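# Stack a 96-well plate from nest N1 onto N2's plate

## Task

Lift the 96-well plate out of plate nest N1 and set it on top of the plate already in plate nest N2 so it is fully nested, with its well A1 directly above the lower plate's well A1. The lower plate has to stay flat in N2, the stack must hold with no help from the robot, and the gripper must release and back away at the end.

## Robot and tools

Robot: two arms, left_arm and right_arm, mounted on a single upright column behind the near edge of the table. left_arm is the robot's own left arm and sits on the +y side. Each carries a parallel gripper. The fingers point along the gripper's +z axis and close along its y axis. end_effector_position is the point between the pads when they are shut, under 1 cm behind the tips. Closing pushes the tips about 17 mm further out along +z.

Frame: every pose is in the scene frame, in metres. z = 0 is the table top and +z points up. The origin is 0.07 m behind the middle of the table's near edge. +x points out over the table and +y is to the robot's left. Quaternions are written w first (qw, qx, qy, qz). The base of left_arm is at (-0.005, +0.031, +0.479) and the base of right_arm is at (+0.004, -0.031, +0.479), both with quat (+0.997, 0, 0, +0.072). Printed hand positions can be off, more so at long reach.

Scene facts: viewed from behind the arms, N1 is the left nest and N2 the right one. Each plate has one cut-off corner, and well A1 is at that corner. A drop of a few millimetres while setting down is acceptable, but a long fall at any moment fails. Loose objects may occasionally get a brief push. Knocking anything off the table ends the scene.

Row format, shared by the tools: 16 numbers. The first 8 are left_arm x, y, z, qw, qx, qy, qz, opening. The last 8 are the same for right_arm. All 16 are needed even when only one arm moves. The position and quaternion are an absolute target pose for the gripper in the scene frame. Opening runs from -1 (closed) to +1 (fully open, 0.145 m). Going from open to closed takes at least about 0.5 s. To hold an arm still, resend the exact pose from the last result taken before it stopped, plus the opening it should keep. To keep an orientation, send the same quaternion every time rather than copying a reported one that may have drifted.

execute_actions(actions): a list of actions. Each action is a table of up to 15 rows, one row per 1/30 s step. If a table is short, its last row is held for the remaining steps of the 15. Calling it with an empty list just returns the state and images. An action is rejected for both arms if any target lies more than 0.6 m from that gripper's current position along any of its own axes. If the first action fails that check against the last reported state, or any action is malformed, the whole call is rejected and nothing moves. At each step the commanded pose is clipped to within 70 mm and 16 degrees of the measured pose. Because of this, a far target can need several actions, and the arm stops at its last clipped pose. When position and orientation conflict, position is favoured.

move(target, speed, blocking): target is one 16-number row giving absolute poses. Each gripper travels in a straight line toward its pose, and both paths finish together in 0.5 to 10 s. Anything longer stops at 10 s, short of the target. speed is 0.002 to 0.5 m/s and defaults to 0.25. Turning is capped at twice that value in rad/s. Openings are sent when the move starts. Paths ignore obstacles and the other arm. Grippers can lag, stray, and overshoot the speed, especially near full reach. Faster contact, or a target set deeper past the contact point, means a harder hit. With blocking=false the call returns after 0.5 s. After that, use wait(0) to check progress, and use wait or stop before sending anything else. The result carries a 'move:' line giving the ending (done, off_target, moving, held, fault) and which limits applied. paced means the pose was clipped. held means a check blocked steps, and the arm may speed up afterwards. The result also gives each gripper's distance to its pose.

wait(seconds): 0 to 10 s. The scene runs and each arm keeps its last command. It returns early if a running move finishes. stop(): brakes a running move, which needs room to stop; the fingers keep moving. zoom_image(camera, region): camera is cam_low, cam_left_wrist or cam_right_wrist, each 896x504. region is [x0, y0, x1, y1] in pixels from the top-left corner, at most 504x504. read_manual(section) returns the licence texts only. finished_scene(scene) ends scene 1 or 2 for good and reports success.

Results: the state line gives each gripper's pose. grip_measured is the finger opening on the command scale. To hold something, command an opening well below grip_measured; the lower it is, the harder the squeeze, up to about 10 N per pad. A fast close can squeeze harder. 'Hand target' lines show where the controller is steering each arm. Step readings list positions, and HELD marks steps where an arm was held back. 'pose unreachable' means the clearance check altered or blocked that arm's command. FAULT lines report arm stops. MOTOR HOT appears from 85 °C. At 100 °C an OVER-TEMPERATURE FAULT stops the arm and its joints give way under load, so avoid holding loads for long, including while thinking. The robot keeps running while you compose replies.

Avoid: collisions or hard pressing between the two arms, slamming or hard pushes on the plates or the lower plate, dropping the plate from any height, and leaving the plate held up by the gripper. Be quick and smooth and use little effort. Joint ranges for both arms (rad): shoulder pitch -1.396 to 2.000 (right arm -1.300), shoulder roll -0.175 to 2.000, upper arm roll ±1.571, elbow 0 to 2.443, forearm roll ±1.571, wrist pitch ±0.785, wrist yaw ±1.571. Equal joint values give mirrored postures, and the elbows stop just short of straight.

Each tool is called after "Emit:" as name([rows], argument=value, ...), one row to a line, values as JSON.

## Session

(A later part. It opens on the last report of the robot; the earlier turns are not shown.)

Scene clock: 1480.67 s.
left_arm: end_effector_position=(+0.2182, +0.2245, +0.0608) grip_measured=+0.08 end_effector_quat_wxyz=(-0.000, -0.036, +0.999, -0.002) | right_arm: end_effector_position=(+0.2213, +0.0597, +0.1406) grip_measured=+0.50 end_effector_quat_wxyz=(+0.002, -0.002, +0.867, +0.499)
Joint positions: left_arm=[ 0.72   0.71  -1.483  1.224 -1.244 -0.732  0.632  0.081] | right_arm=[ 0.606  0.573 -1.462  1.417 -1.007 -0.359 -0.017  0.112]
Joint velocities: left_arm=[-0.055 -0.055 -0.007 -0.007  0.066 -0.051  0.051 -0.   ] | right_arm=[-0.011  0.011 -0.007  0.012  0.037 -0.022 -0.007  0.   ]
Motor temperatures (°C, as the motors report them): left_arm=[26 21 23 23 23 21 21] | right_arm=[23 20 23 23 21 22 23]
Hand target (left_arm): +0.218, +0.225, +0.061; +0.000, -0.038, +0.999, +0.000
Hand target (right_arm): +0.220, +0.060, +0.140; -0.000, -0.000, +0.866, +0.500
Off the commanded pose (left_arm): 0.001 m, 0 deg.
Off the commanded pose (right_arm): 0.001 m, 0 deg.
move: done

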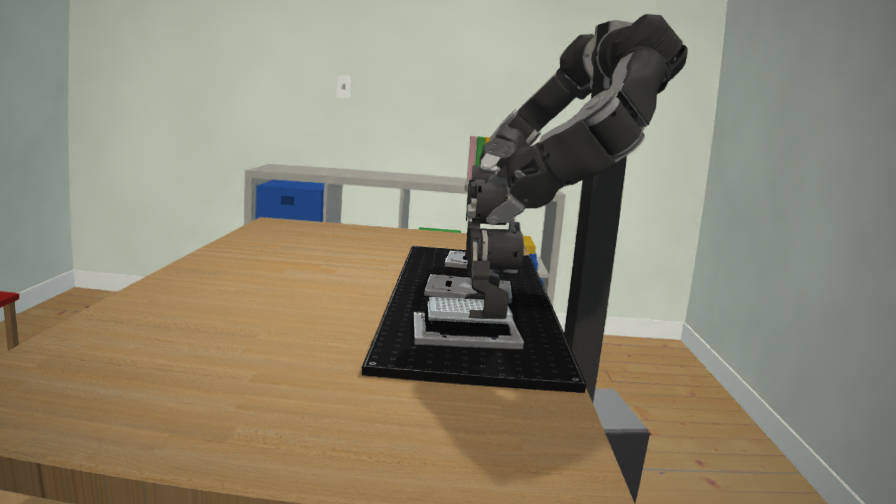

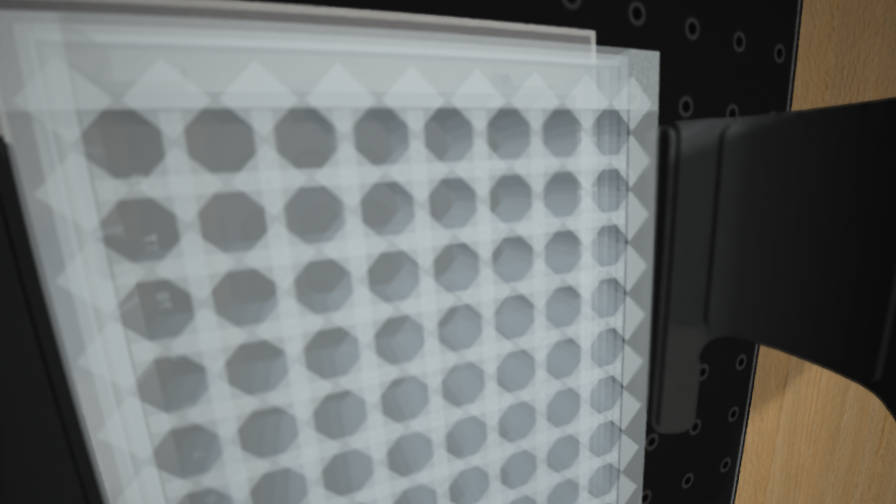

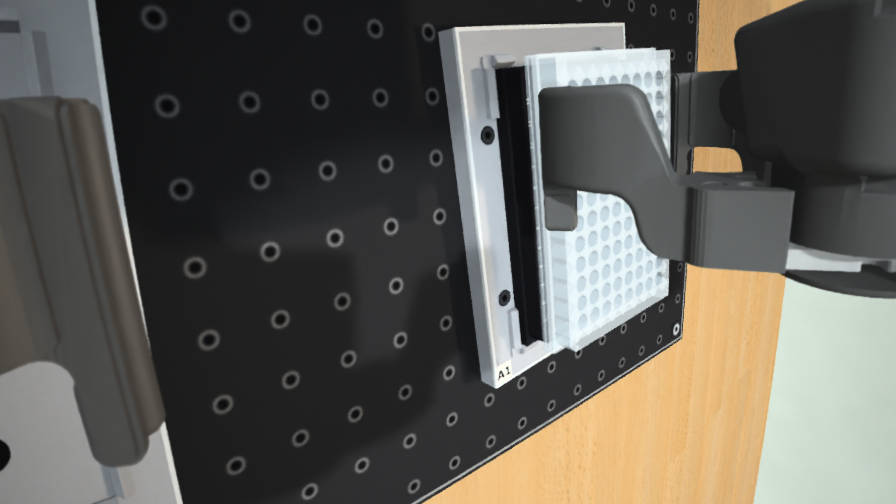

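Emit:
move(target=[0.2215,0.2252,0.0595, 0,-0.0419,0.99912,0, -0.3,  0.22,0.06,0.14, 0,0,0.866,0.5, 0.5], speed=0.004)

Emit:
zoom_image(camera="cam_low", region=[400, 280, 540, 360])

Emit:
zoom_image(camera="cam_right_wrist", region=[470, 40, 610, 200])

Emit:
zoom_image(camera="cam_right_wrist", region=[490, 230, 630, 390])

Scene clock: 1588.90 s.
left_arm: end_effector_position=(+0.2195, +0.2252, +0.0584) grip_measured=+0.08 end_effector_quat_wxyz=(-0.002, -0.041, +0.999, +0.000) | right_arm: end_effector_position=(+0.2213, +0.0597, +0.1406) grip_measured=+0.50 end_effector_quat_wxyz=(+0.002, -0.002, +0.867, +0.499)
Joint positions: left_arm=[ 0.72   0.697 -1.483  1.201 -1.241 -0.732  0.632  0.081] | right_arm=[ 0.606  0.573 -1.462  1.417 -1.007 -0.359 -0.017  0.112]
Joint velocities: left_arm=[-0.011  0.011  0.002 -0.002 -0.007 -0.037  0.022  0.   ] | right_arm=[ 0.011 -0.033  0.002 -0.007 -0.037  0.022  0.051 -0.   ]
Motor temperatures (°C, as the motors report them): left_arm=[26 21 23 23 23 21 21] | right_arm=[24 20 23 24 21 22 23]
Hand target (left_arm): +0.221, +0.225, +0.059; -0.000, -0.042, +0.999, -0.000
Hand target (right_arm): +0.220, +0.060, +0.140; -0.000, -0.000, +0.866, +0.500
Off the commanded pose (left_arm): 0.002 m, 0 deg.
Off the commanded pose (right_arm): 0.001 m, 0 deg.
move: done

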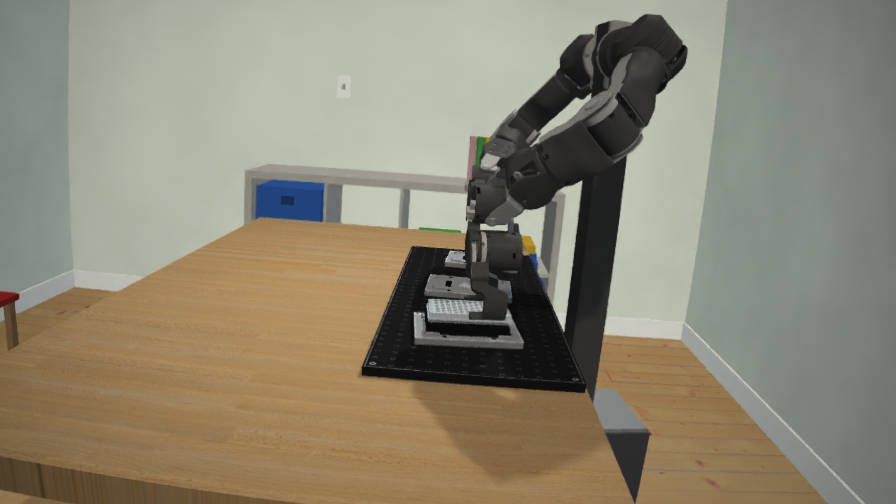

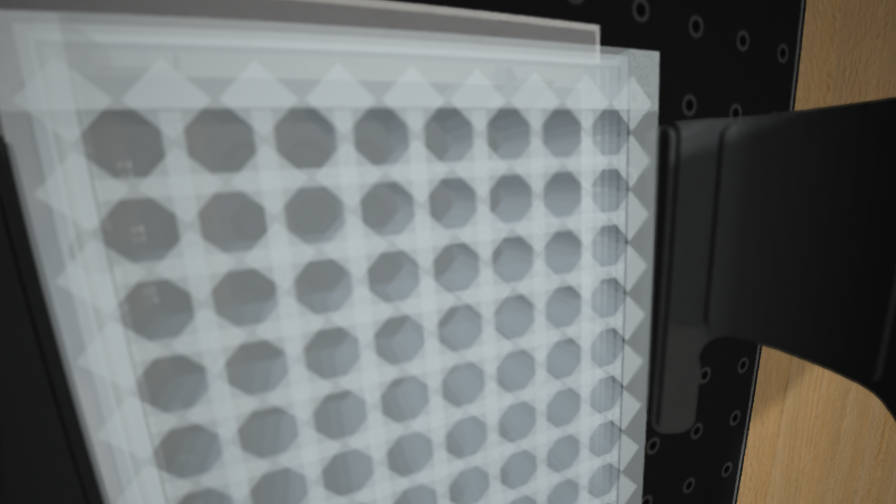

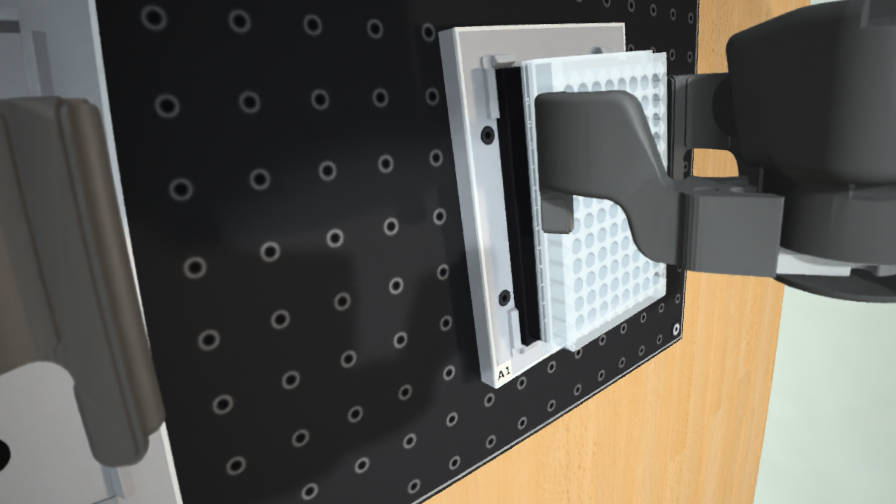

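Region (400, 280, 540, 360) of cam_low's 896x504 image, scaled by 3.600, with more detail than that image has; it fills the top 288 rows of this view, and the rest is white.

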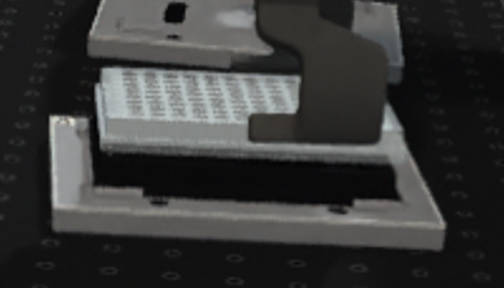

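Region (470, 40, 610, 200) of cam_right_wrist's 896x504 image, scaled by 3.150, with more detail than that image has; it fills the left 441 columns of this view, and the rest is white.

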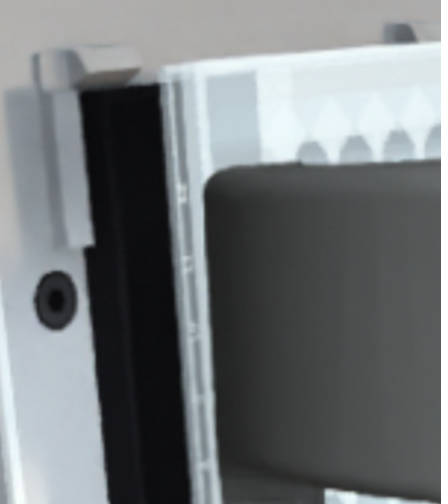

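Region (490, 230, 630, 390) of cam_right_wrist's 896x504 image, scaled by 3.150, with more detail than that image has; it fills the left 441 columns of this view, and the rest is white.

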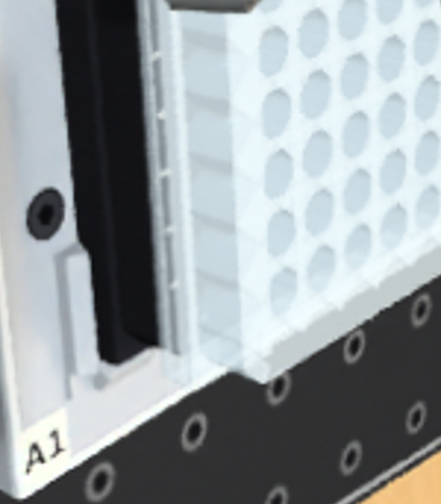

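Emit:
move(target=[0.2230,0.2267,0.0595, 0,-0.0419,0.99912,0, -0.3,  0.22,0.06,0.14, 0,0,0.866,0.5, 0.5], speed=0.004)

Emit:
zoom_image(camera="cam_low", region=[410, 295, 530, 345])

Emit:
zoom_image(camera="cam_right_wrist", region=[470, 40, 610, 200])

Emit:
zoom_image(camera="cam_right_wrist", region=[490, 230, 630, 390])

Scene clock: 1710.10 s.
left_arm: end_effector_position=(+0.2212, +0.2275, +0.0586) grip_measured=+0.08 end_effector_quat_wxyz=(-0.001, -0.043, +0.999, +0.002) | right_arm: end_effector_position=(+0.2213, +0.0597, +0.1406) grip_measured=+0.50 end_effector_quat_wxyz=(+0.002, -0.002, +0.867, +0.499)
Joint positions: left_arm=[ 0.724  0.696 -1.483  1.19  -1.242 -0.735  0.629  0.081] | right_arm=[ 0.606  0.573 -1.462  1.417 -1.007 -0.359 -0.017  0.112]
Joint velocities: left_arm=[-0.033 -0.011 -0.002  0.007 -0.022 -0.022  0.022  0.   ] | right_arm=[-0.121  0.143  0.002 -0.007 -0.037 -0.037 -0.022 -0.   ]
Motor temperatures (°C, as the motors report them): left_arm=[27 21 23 23 23 21 21] | right_arm=[24 20 23 24 21 22 23]
Hand target (left_arm): +0.223, +0.227, +0.059; +0.000, -0.042, +0.999, +0.000
Hand target (right_arm): +0.220, +0.060, +0.140; -0.000, -0.000, +0.866, +0.500
Off the commanded pose (left_arm): 0.002 m, 0 deg.
Off the commanded pose (right_arm): 0.001 m, 0 deg.
move: done

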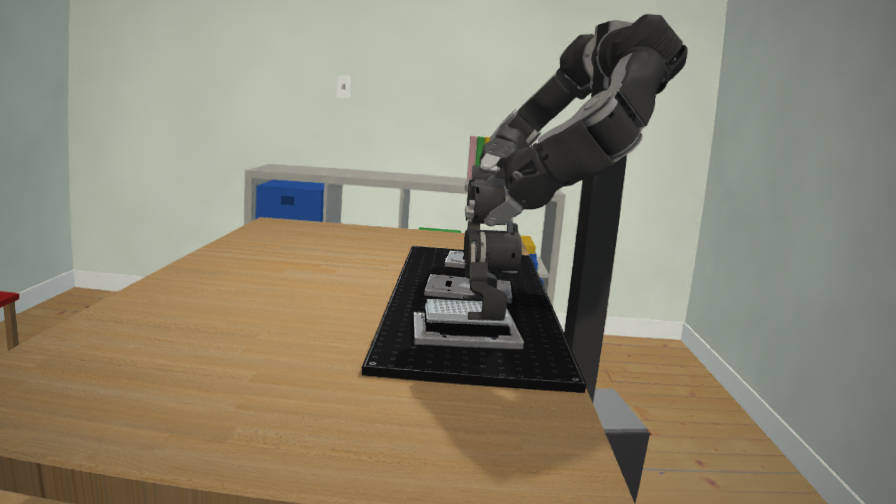

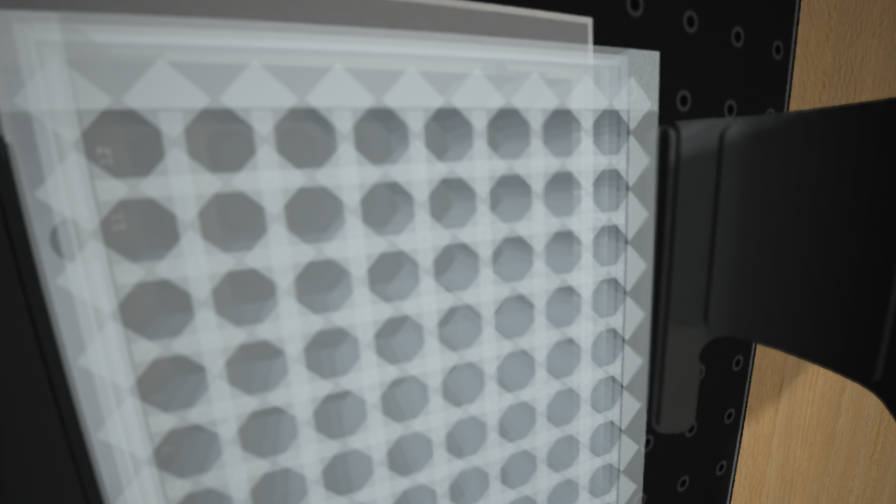

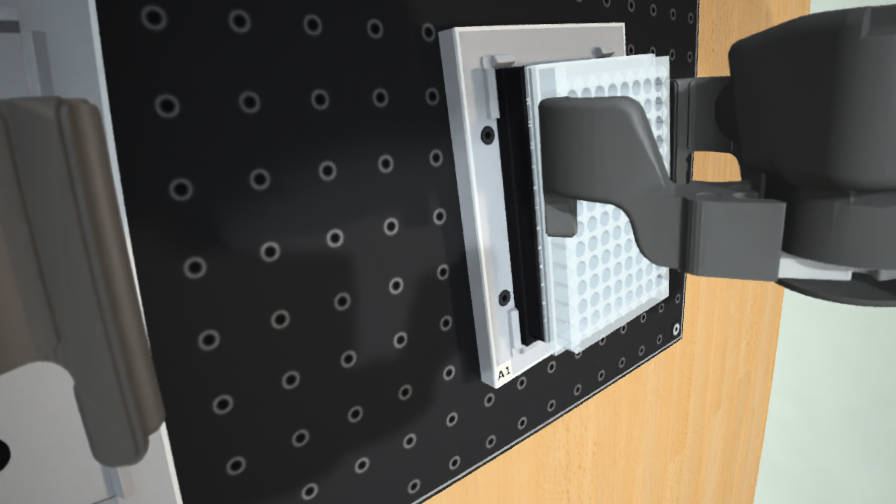

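Region (410, 295, 530, 345) of cam_low's 896x504 image, scaled by 4.200, with more detail than that image has; it fills the top 210 rows of this view, and the rest is white.

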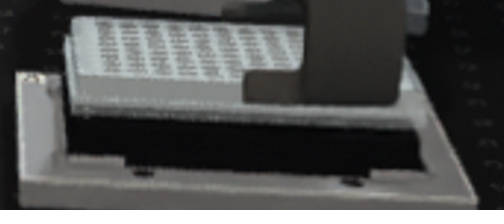

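Region (470, 40, 610, 200) of cam_right_wrist's 896x504 image, scaled by 3.150, with more detail than that image has; it fills the left 441 columns of this view, and the rest is white.

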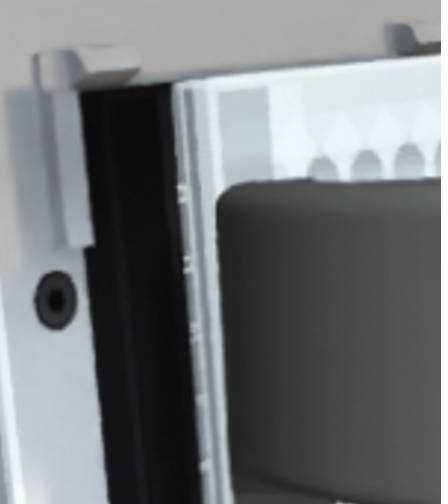

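Region (490, 230, 630, 390) of cam_right_wrist's 896x504 image, scaled by 3.150, with more detail than that image has; it fills the left 441 columns of this view, and the rest is white.

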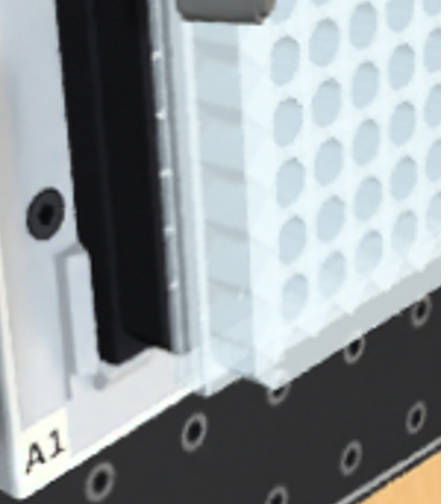

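Emit:
move(target=[0.2230,0.2267,0.0570, 0,-0.0419,0.99912,0, -0.3,  0.22,0.06,0.14, 0,0,0.866,0.5, 0.5], speed=0.003)

Emit:
zoom_image(camera="cam_low", region=[410, 295, 530, 345])

Emit:
zoom_image(camera="cam_right_wrist", region=[470, 40, 610, 200])

Emit:
zoom_image(camera="cam_right_wrist", region=[490, 230, 630, 390])

Scene clock: 1739.60 s.
left_arm: end_effector_position=(+0.2227, +0.2274, +0.0571) grip_measured=+0.08 end_effector_quat_wxyz=(-0.000, -0.043, +0.999, +0.002) | right_arm: end_effector_position=(+0.2213, +0.0597, +0.1406) grip_measured=+0.50 end_effector_quat_wxyz=(+0.002, -0.002, +0.867, +0.499)
Joint positions: left_arm=[ 0.724  0.688 -1.483  1.176 -1.251 -0.735  0.618  0.081] | right_arm=[ 0.606  0.573 -1.462  1.417 -1.007 -0.359 -0.017  0.112]
Joint velocities: left_arm=[ 0.077  0.033 -0.017  0.022  0.022  0.022 -0.051 -0.   ] | right_arm=[ 0.011 -0.055  0.002 -0.007  0.037 -0.066  0.066 -0.   ]
Motor temperatures (°C, as the motors report them): left_arm=[27 21 23 23 23 21 21] | right_arm=[24 20 23 24 21 22 23]
Hand target (left_arm): +0.223, +0.227, +0.057; -0.000, -0.042, +0.999, -0.000
Hand target (right_arm): +0.220, +0.060, +0.140; -0.000, -0.000, +0.866, +0.500
Off the commanded pose (left_arm): 0.001 m, 0 deg.
Off the commanded pose (right_arm): 0.001 m, 0 deg.
move: done

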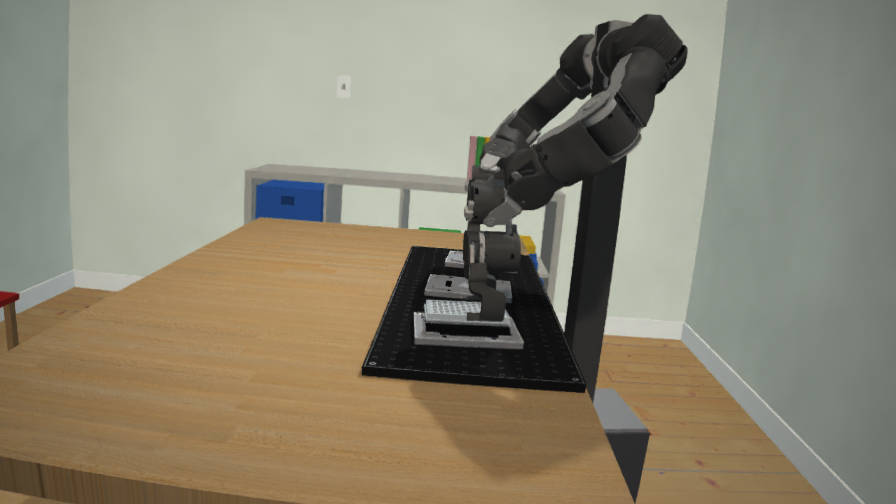

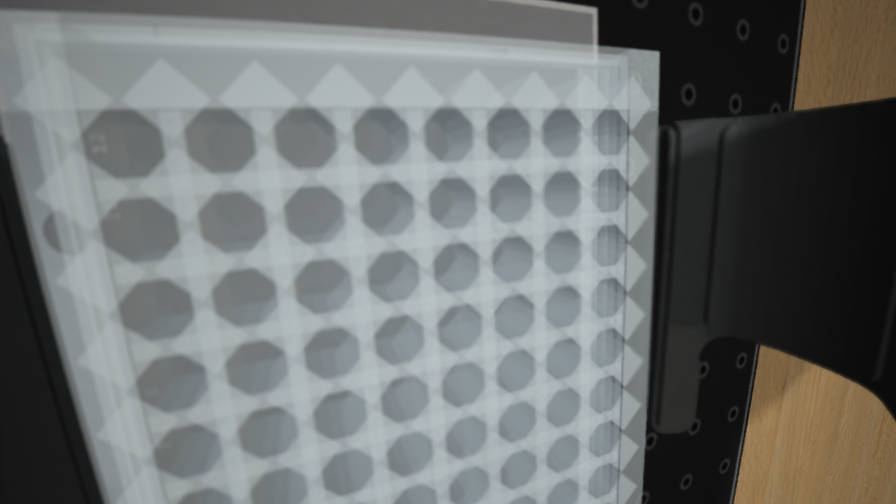

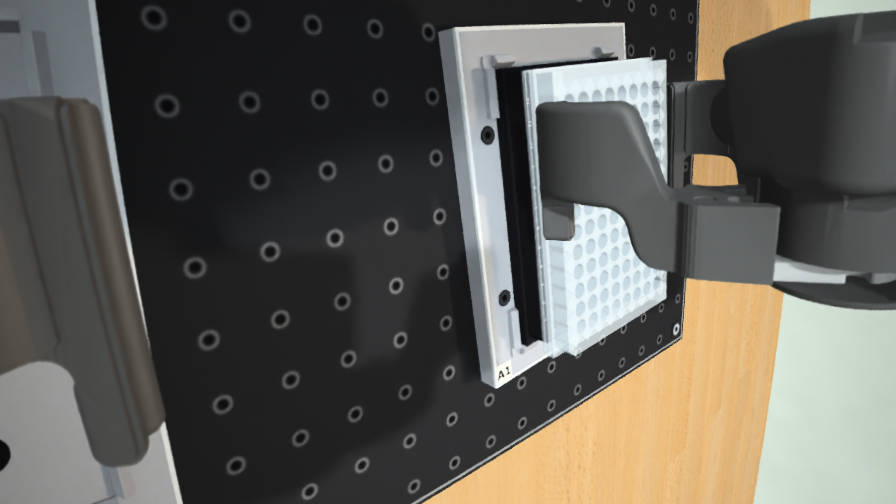

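Region (410, 295, 530, 345) of cam_low's 896x504 image, scaled by 4.200, with more detail than that image has; it fills the top 210 rows of this view, and the rest is white.

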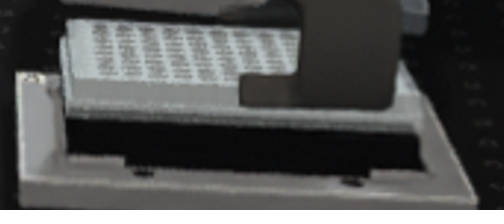

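Region (470, 40, 610, 200) of cam_right_wrist's 896x504 image, scaled by 3.150, with more detail than that image has; it fills the left 441 columns of this view, and the rest is white.

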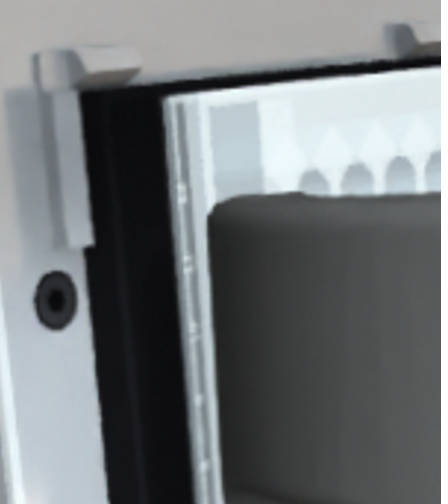

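Region (490, 230, 630, 390) of cam_right_wrist's 896x504 image, scaled by 3.150, with more detail than that image has; it fills the left 441 columns of this view, and the rest is white.

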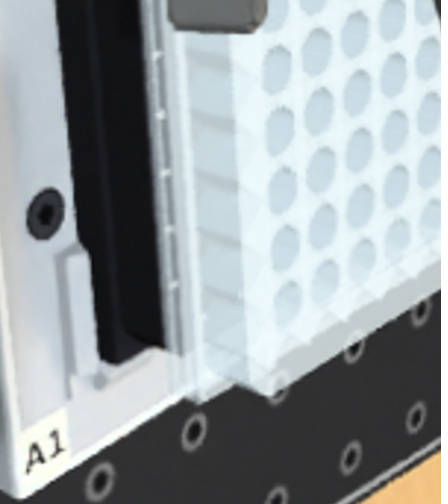

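Emit:
move(target=[0.2203,0.2267,0.0558, 0,-0.0419,0.99912,0, -0.3,  0.22,0.06,0.14, 0,0,0.866,0.5, 0.5], speed=0.003)

Emit:
zoom_image(camera="cam_low", region=[410, 295, 530, 345])

Emit:
zoom_image(camera="cam_right_wrist", region=[470, 40, 610, 200])

Emit:
zoom_image(camera="cam_right_wrist", region=[490, 230, 630, 390])

Scene clock: 1755.33 s.
left_arm: end_effector_position=(+0.2213, +0.2271, +0.0563) grip_measured=+0.08 end_effector_quat_wxyz=(+0.000, -0.042, +0.999, +0.002) | right_arm: end_effector_position=(+0.2213, +0.0597, +0.1406) grip_measured=+0.50 end_effector_quat_wxyz=(+0.002, -0.002, +0.867, +0.499)
Joint positions: left_arm=[ 0.719  0.689 -1.483  1.179 -1.254 -0.732  0.617  0.081] | right_arm=[ 0.606  0.573 -1.462  1.417 -1.007 -0.359 -0.017  0.112]
Joint velocities: left_arm=[ 0.033 -0.011 -0.012  0.007 -0.051 -0.007 -0.095  0.   ] | right_arm=[ 0.033  0.011  0.017  0.012  0.022  0.051 -0.007 -0.   ]
Motor temperatures (°C, as the motors report them): left_arm=[27 21 23 23 23 21 21] | right_arm=[24 20 23 24 21 22 23]
Hand target (left_arm): +0.220, +0.227, +0.056; +0.000, -0.042, +0.999, +0.000
Hand target (right_arm): +0.220, +0.060, +0.140; -0.000, -0.000, +0.866, +0.500
Off the commanded pose (left_arm): 0.001 m, 0 deg.
Off the commanded pose (right_arm): 0.001 m, 0 deg.
move: done

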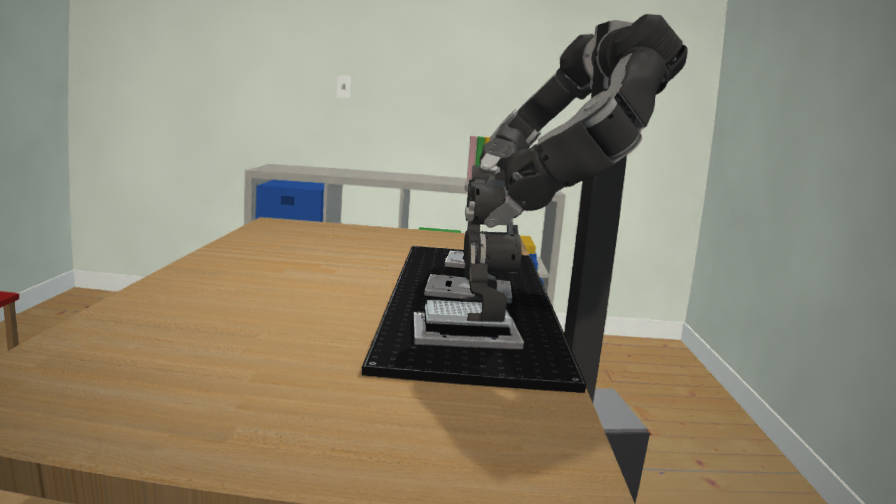

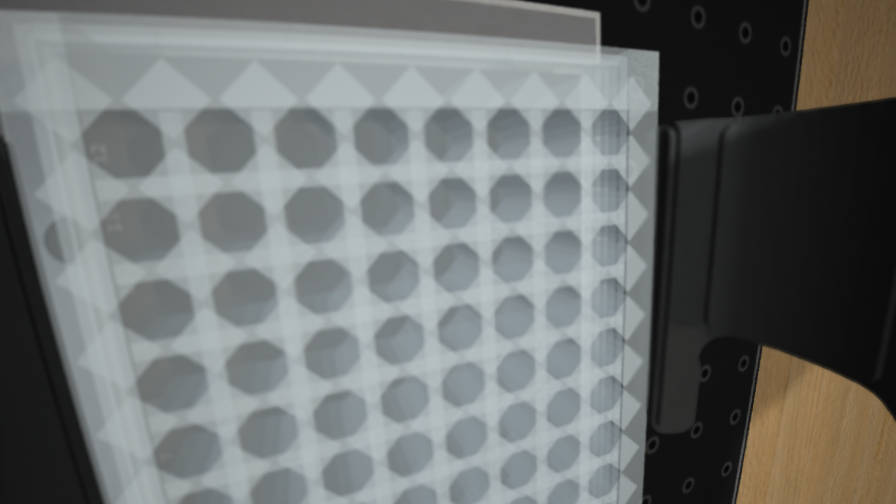

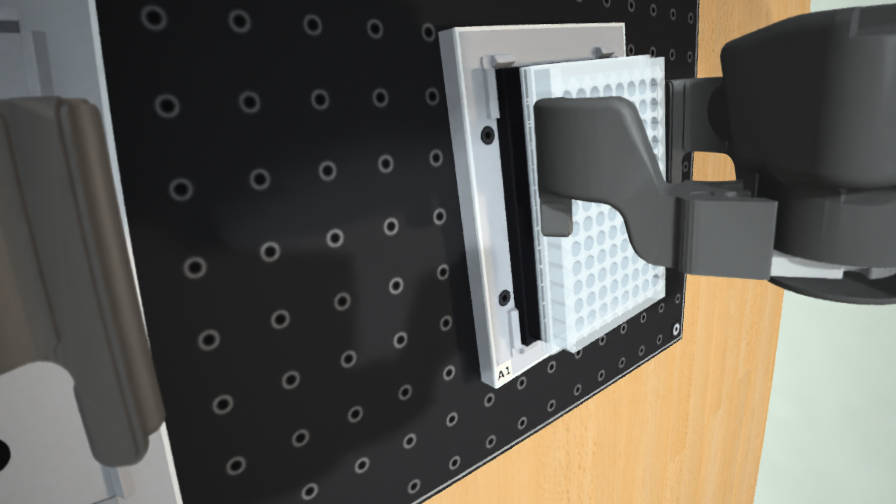

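Region (410, 295, 530, 345) of cam_low's 896x504 image, scaled by 4.200, with more detail than that image has; it fills the top 210 rows of this view, and the rest is white.

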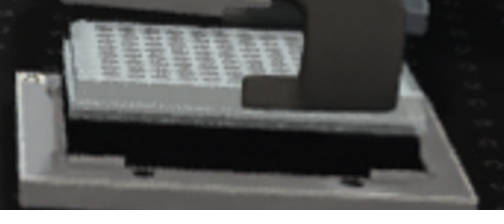

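Region (470, 40, 610, 200) of cam_right_wrist's 896x504 image, scaled by 3.150, with more detail than that image has; it fills the left 441 columns of this view, and the rest is white.

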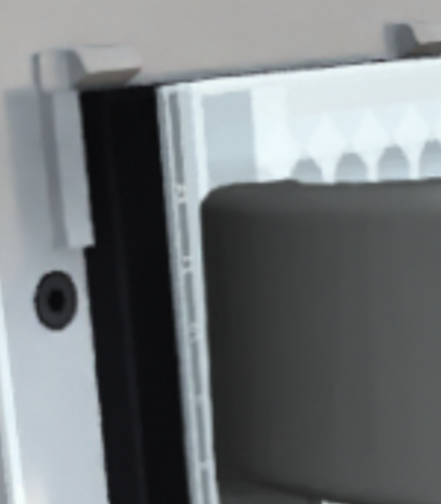

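Region (490, 230, 630, 390) of cam_right_wrist's 896x504 image, scaled by 3.150, with more detail than that image has; it fills the left 441 columns of this view, and the rest is white.

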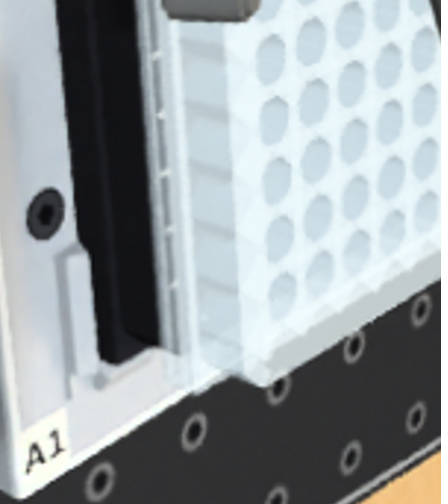

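Emit:
zoom_image(camera="cam_right_wrist", region=[480, 40, 680, 110])

Emit:
zoom_image(camera="cam_low", region=[415, 295, 465, 345])

Emit:
zoom_image(camera="cam_low", region=[485, 295, 535, 345])

Region (480, 40, 680, 110) of cam_right_wrist's 896x504 image, scaled by 2.520, with more detail than that image has; it fills the top 176 rows of this view, and the rest is white.

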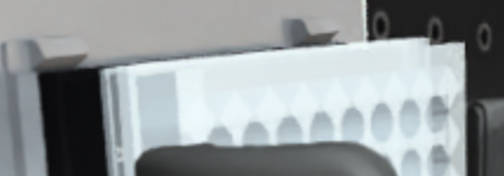

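Region (415, 295, 465, 345) of cam_low's 896x504 image, scaled by 10.080, with more detail than that image has.

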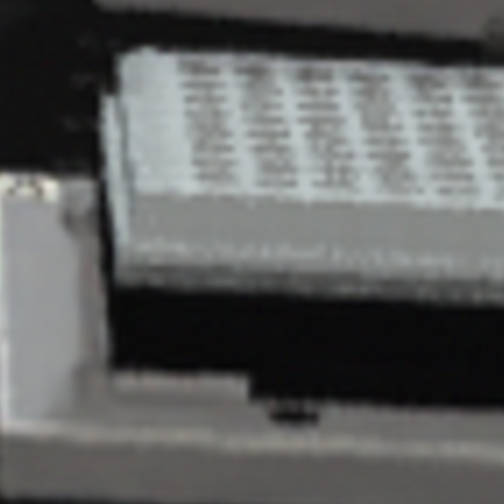

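Region (485, 295, 535, 345) of cam_low's 896x504 image, scaled by 10.080, with more detail than that image has.

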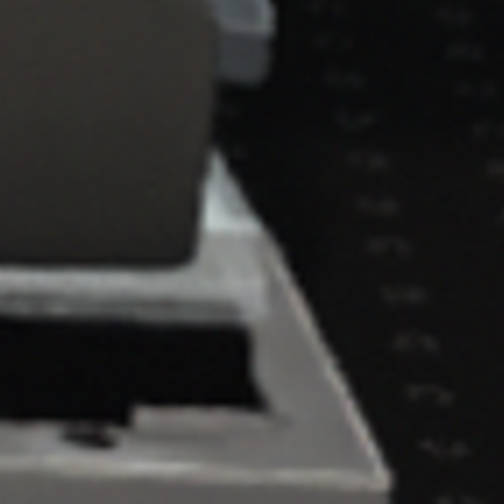

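Emit:
move(target=[0.2203,0.2269,0.0548, 0,-0.0475,0.99887,0, -0.3,  0.22,0.06,0.14, 0,0,0.866,0.5, 0.5], speed=0.003)

Emit:
zoom_image(camera="cam_low", region=[410, 295, 530, 345])

Emit:
zoom_image(camera="cam_right_wrist", region=[470, 40, 610, 200])

Emit:
zoom_image(camera="cam_right_wrist", region=[490, 230, 630, 390])

Scene clock: 1834.83 s.
left_arm: end_effector_position=(+0.2211, +0.2269, +0.0560) grip_measured=+0.08 end_effector_quat_wxyz=(+0.000, -0.045, +0.999, +0.001) | right_arm: end_effector_position=(+0.2213, +0.0597, +0.1406) grip_measured=+0.50 end_effector_quat_wxyz=(+0.002, -0.002, +0.867, +0.499)
Joint positions: left_arm=[ 0.718  0.689 -1.483  1.178 -1.249 -0.727  0.617  0.081] | right_arm=[ 0.606  0.573 -1.462  1.417 -1.007 -0.359 -0.017  0.112]
Joint velocities: left_arm=[ 0.055 -0.033 -0.007  0.017 -0.007  0.007  0.022  0.   ] | right_arm=[-0.011  0.055  0.002  0.007 -0.022 -0.022 -0.066 -0.   ]
Motor temperatures (°C, as the motors report them): left_arm=[26 21 23 23 23 21 21] | right_arm=[24 20 23 24 21 22 23]
Hand target (left_arm): +0.220, +0.227, +0.055; -0.000, -0.047, +0.999, -0.000
Hand target (right_arm): +0.220, +0.060, +0.140; -0.000, -0.000, +0.866, +0.500
Off the commanded pose (left_arm): 0.001 m, 0 deg.
Off the commanded pose (right_arm): 0.001 m, 0 deg.
move: done

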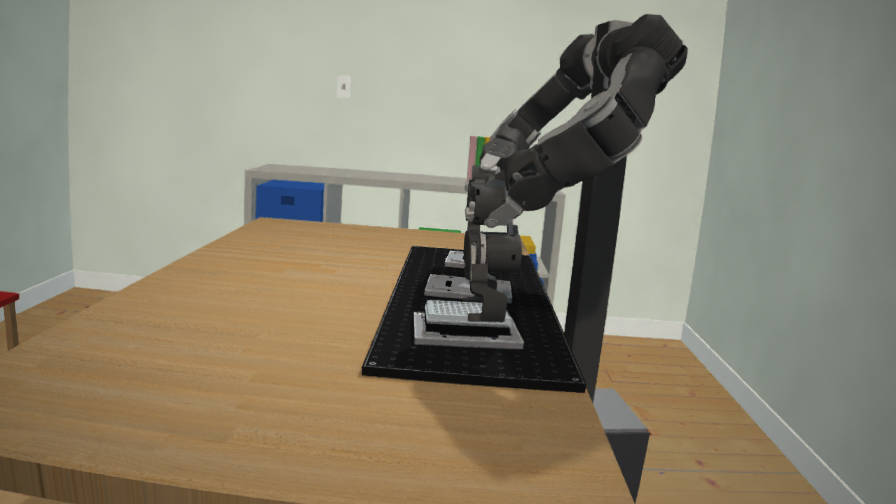

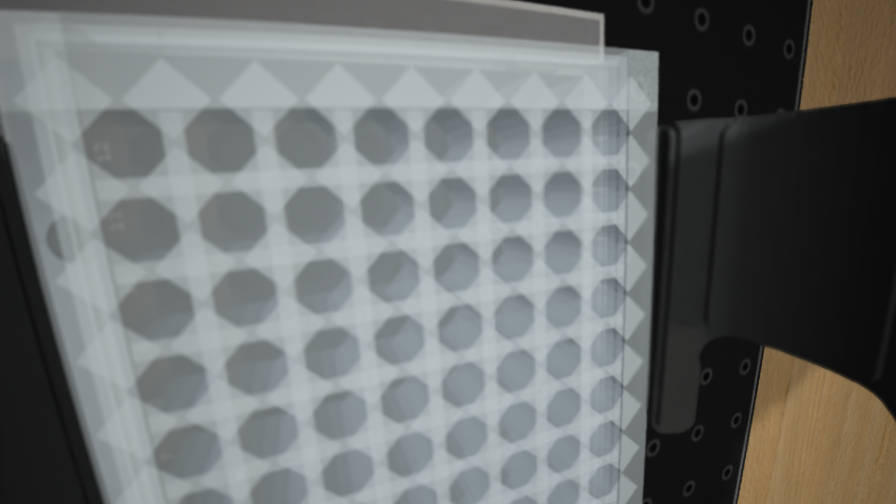

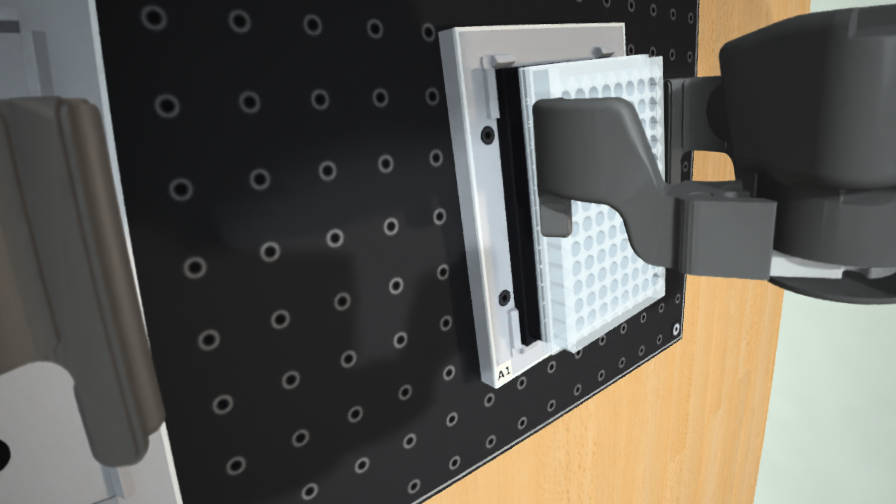

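Region (410, 295, 530, 345) of cam_low's 896x504 image, scaled by 4.200, with more detail than that image has; it fills the top 210 rows of this view, and the rest is white.

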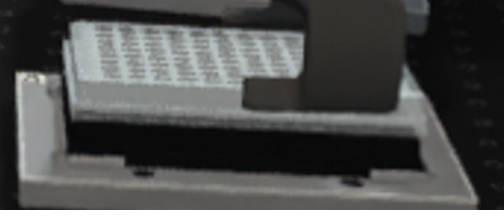

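Region (470, 40, 610, 200) of cam_right_wrist's 896x504 image, scaled by 3.150, with more detail than that image has; it fills the left 441 columns of this view, and the rest is white.

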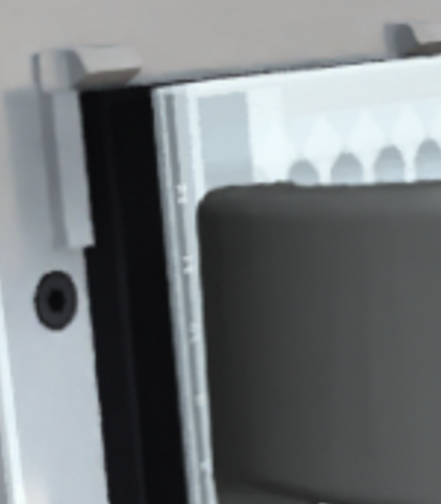

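Region (490, 230, 630, 390) of cam_right_wrist's 896x504 image, scaled by 3.150, with more detail than that image has; it fills the left 441 columns of this view, and the rest is white.

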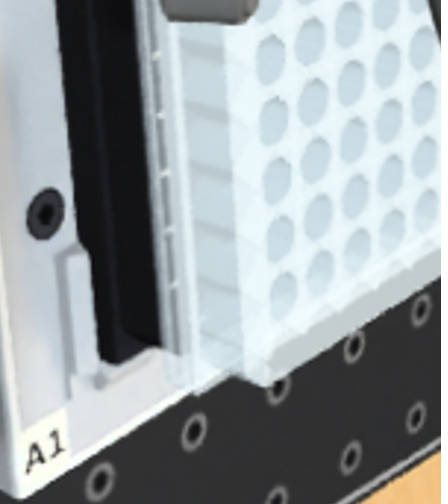

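Emit:
execute_actions([
  [[0.2203,0.2269,0.0547,0,-0.0475,0.99887,0,-0.3,0.22,0.06,0.14,0,0,0.866,0.5,0.5],[0.2203,0.2269,0.0546,0,-0.0475,0.99887,0,-0.3,0.22,0.06,0.14,0,0,0.866,0.5,0.5],[0.2203,0.2269,0.0545,0,-0.0475,0.99887,0,-0.3,0.22,0.06,0.14,0,0,0.866,0.5,0.5],[0.2203,0.2269,0.0544,0,-0.0475,0.99887,0,-0.3,0.22,0.06,0.14,0,0,0.866,0.5,0.5],[0.2203,0.2269,0.0543,0,-0.0475,0.99887,0,-0.3,0.22,0.06,0.14,0,0,0.866,0.5,0.5],[0.2203,0.2269,0.0542,0,-0.0475,0.99887,0,-0.3,0.22,0.06,0.14,0,0,0.866,0.5,0.5],[0.2203,0.2269,0.0541,0,-0.0475,0.99887,0,-0.3,0.22,0.06,0.14,0,0,0.866,0.5,0.5],[0.2203,0.2269,0.0540,0,-0.0475,0.99887,0,-0.3,0.22,0.06,0.14,0,0,0.866,0.5,0.5],[0.2203,0.2269,0.0539,0,-0.0475,0.99887,0,-0.3,0.22,0.06,0.14,0,0,0.866,0.5,0.5],[0.2203,0.2269,0.0538,0,-0.0475,0.99887,0,-0.3,0.22,0.06,0.14,0,0,0.866,0.5,0.5]],
  [[0.2203,0.2269,0.0538,0,-0.0475,0.99887,0,-0.3,0.22,0.06,0.14,0,0,0.866,0.5,0.5]],
])

Emit:
zoom_image(camera="cam_low", region=[410, 295, 530, 345])

Emit:
zoom_image(camera="cam_right_wrist", region=[470, 40, 610, 200])

Emit:
zoom_image(camera="cam_right_wrist", region=[490, 230, 630, 390])

Scene clock: 1856.20 s.
left_arm: end_effector_position=(+0.2206, +0.2264, +0.0547) grip_measured=+0.08 end_effector_quat_wxyz=(-0.001, -0.047, +0.999, -0.001) | right_arm: end_effector_position=(+0.2213, +0.0597, +0.1406) grip_measured=+0.50 end_effector_quat_wxyz=(+0.002, -0.002, +0.867, +0.499)
Joint positions: left_arm=[ 0.716  0.686 -1.483  1.172 -1.249 -0.725  0.613  0.081] | right_arm=[ 0.606  0.573 -1.462  1.417 -1.007 -0.359 -0.017  0.112]
Joint velocities: left_arm=[-0.011  0.033  0.002  0.007 -0.022 -0.007  0.007 -0.   ] | right_arm=[-0.011  0.099  0.022 -0.027 -0.051  0.11  -0.066 -0.   ]
Motor temperatures (°C, as the motors report them): left_arm=[26 21 23 23 23 21 21] | right_arm=[24 20 23 24 21 22 23]
Hand target (left_arm): +0.220, +0.227, +0.054; -0.000, -0.047, +0.999, -0.000
Hand target (right_arm): +0.220, +0.060, +0.140; -0.000, -0.000, +0.866, +0.500
Off the commanded pose (left_arm): 0.001 m, 0 deg.
Off the commanded pose (right_arm): 0.001 m, 0 deg.
Step readings (end_effector_position; steps 1 to 15: 1st action; 16 to 30: 2nd action):
0: left_arm (+0.2211, +0.2269, +0.0560) | right_arm (+0.2213, +0.0597, +0.1406)
1: left_arm (+0.2211, +0.2270, +0.0559) | right_arm (+0.2213, +0.0597, +0.1406)
2: left_arm (+0.2211, +0.2269, +0.0559) | right_arm (+0.2213, +0.0597, +0.1406)
4: left_arm (+0.2212, +0.2267, +0.0557) | right_arm (+0.2213, +0.0597, +0.1406)
8: left_arm (+0.2207, +0.2267, +0.0549) | right_arm (+0.2213, +0.0597, +0.1406)
15: left_arm (+0.2206, +0.2264, +0.0547) | right_arm (+0.2213, +0.0597, +0.1406)
16: left_arm (+0.2206, +0.2264, +0.0547) | right_arm (+0.2213, +0.0597, +0.1406)
17: left_arm (+0.2206, +0.2264, +0.0547) | right_arm (+0.2213, +0.0597, +0.1406)
19: left_arm (+0.2206, +0.2264, +0.0547) | right_arm (+0.2213, +0.0597, +0.1406)
23: left_arm (+0.2206, +0.2264, +0.0547) | right_arm (+0.2213, +0.0597, +0.1406)
30: end_effector_position above

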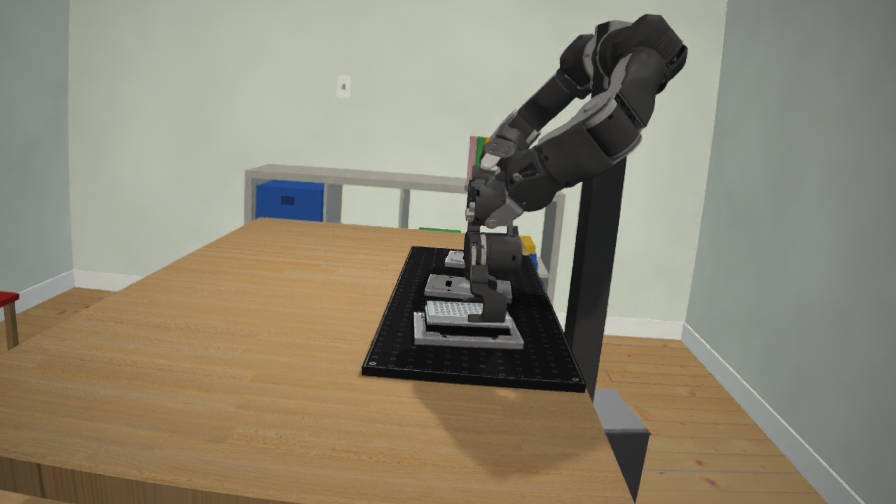

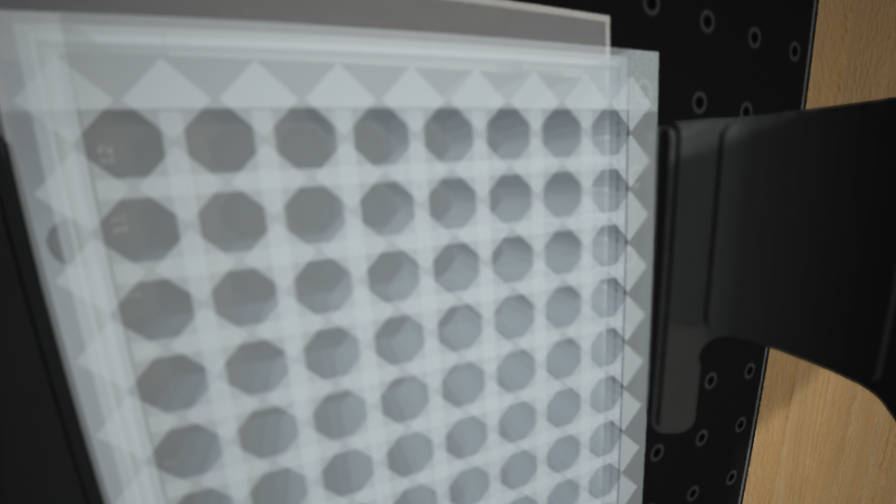

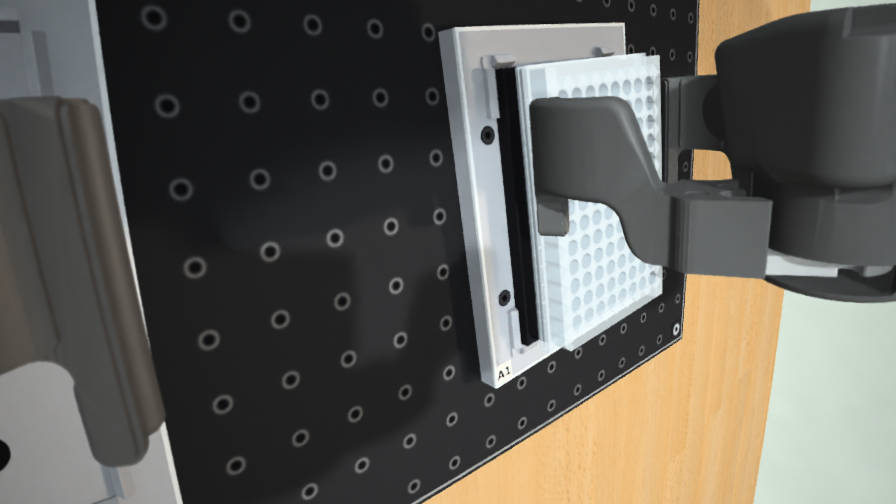

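Region (410, 295, 530, 345) of cam_low's 896x504 image, scaled by 4.200, with more detail than that image has; it fills the top 210 rows of this view, and the rest is white.

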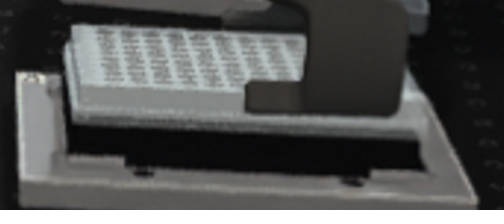

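Region (470, 40, 610, 200) of cam_right_wrist's 896x504 image, scaled by 3.150, with more detail than that image has; it fills the left 441 columns of this view, and the rest is white.

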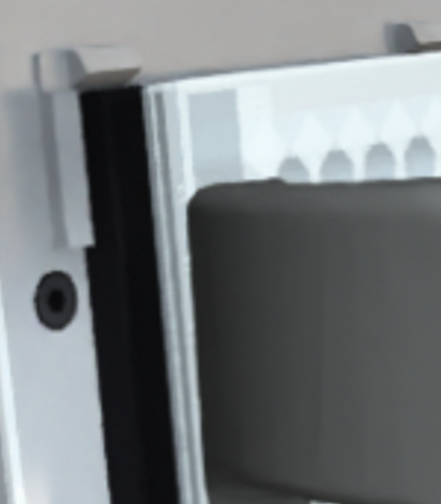

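Region (490, 230, 630, 390) of cam_right_wrist's 896x504 image, scaled by 3.150, with more detail than that image has; it fills the left 441 columns of this view, and the rest is white.

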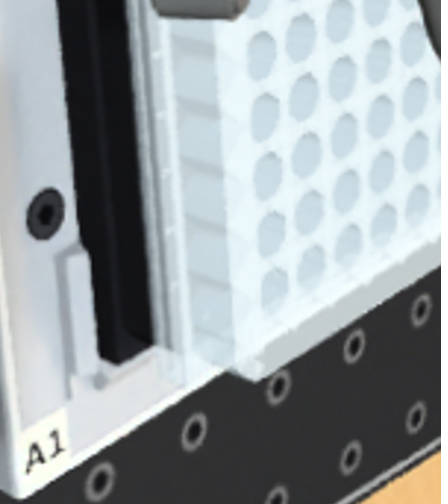

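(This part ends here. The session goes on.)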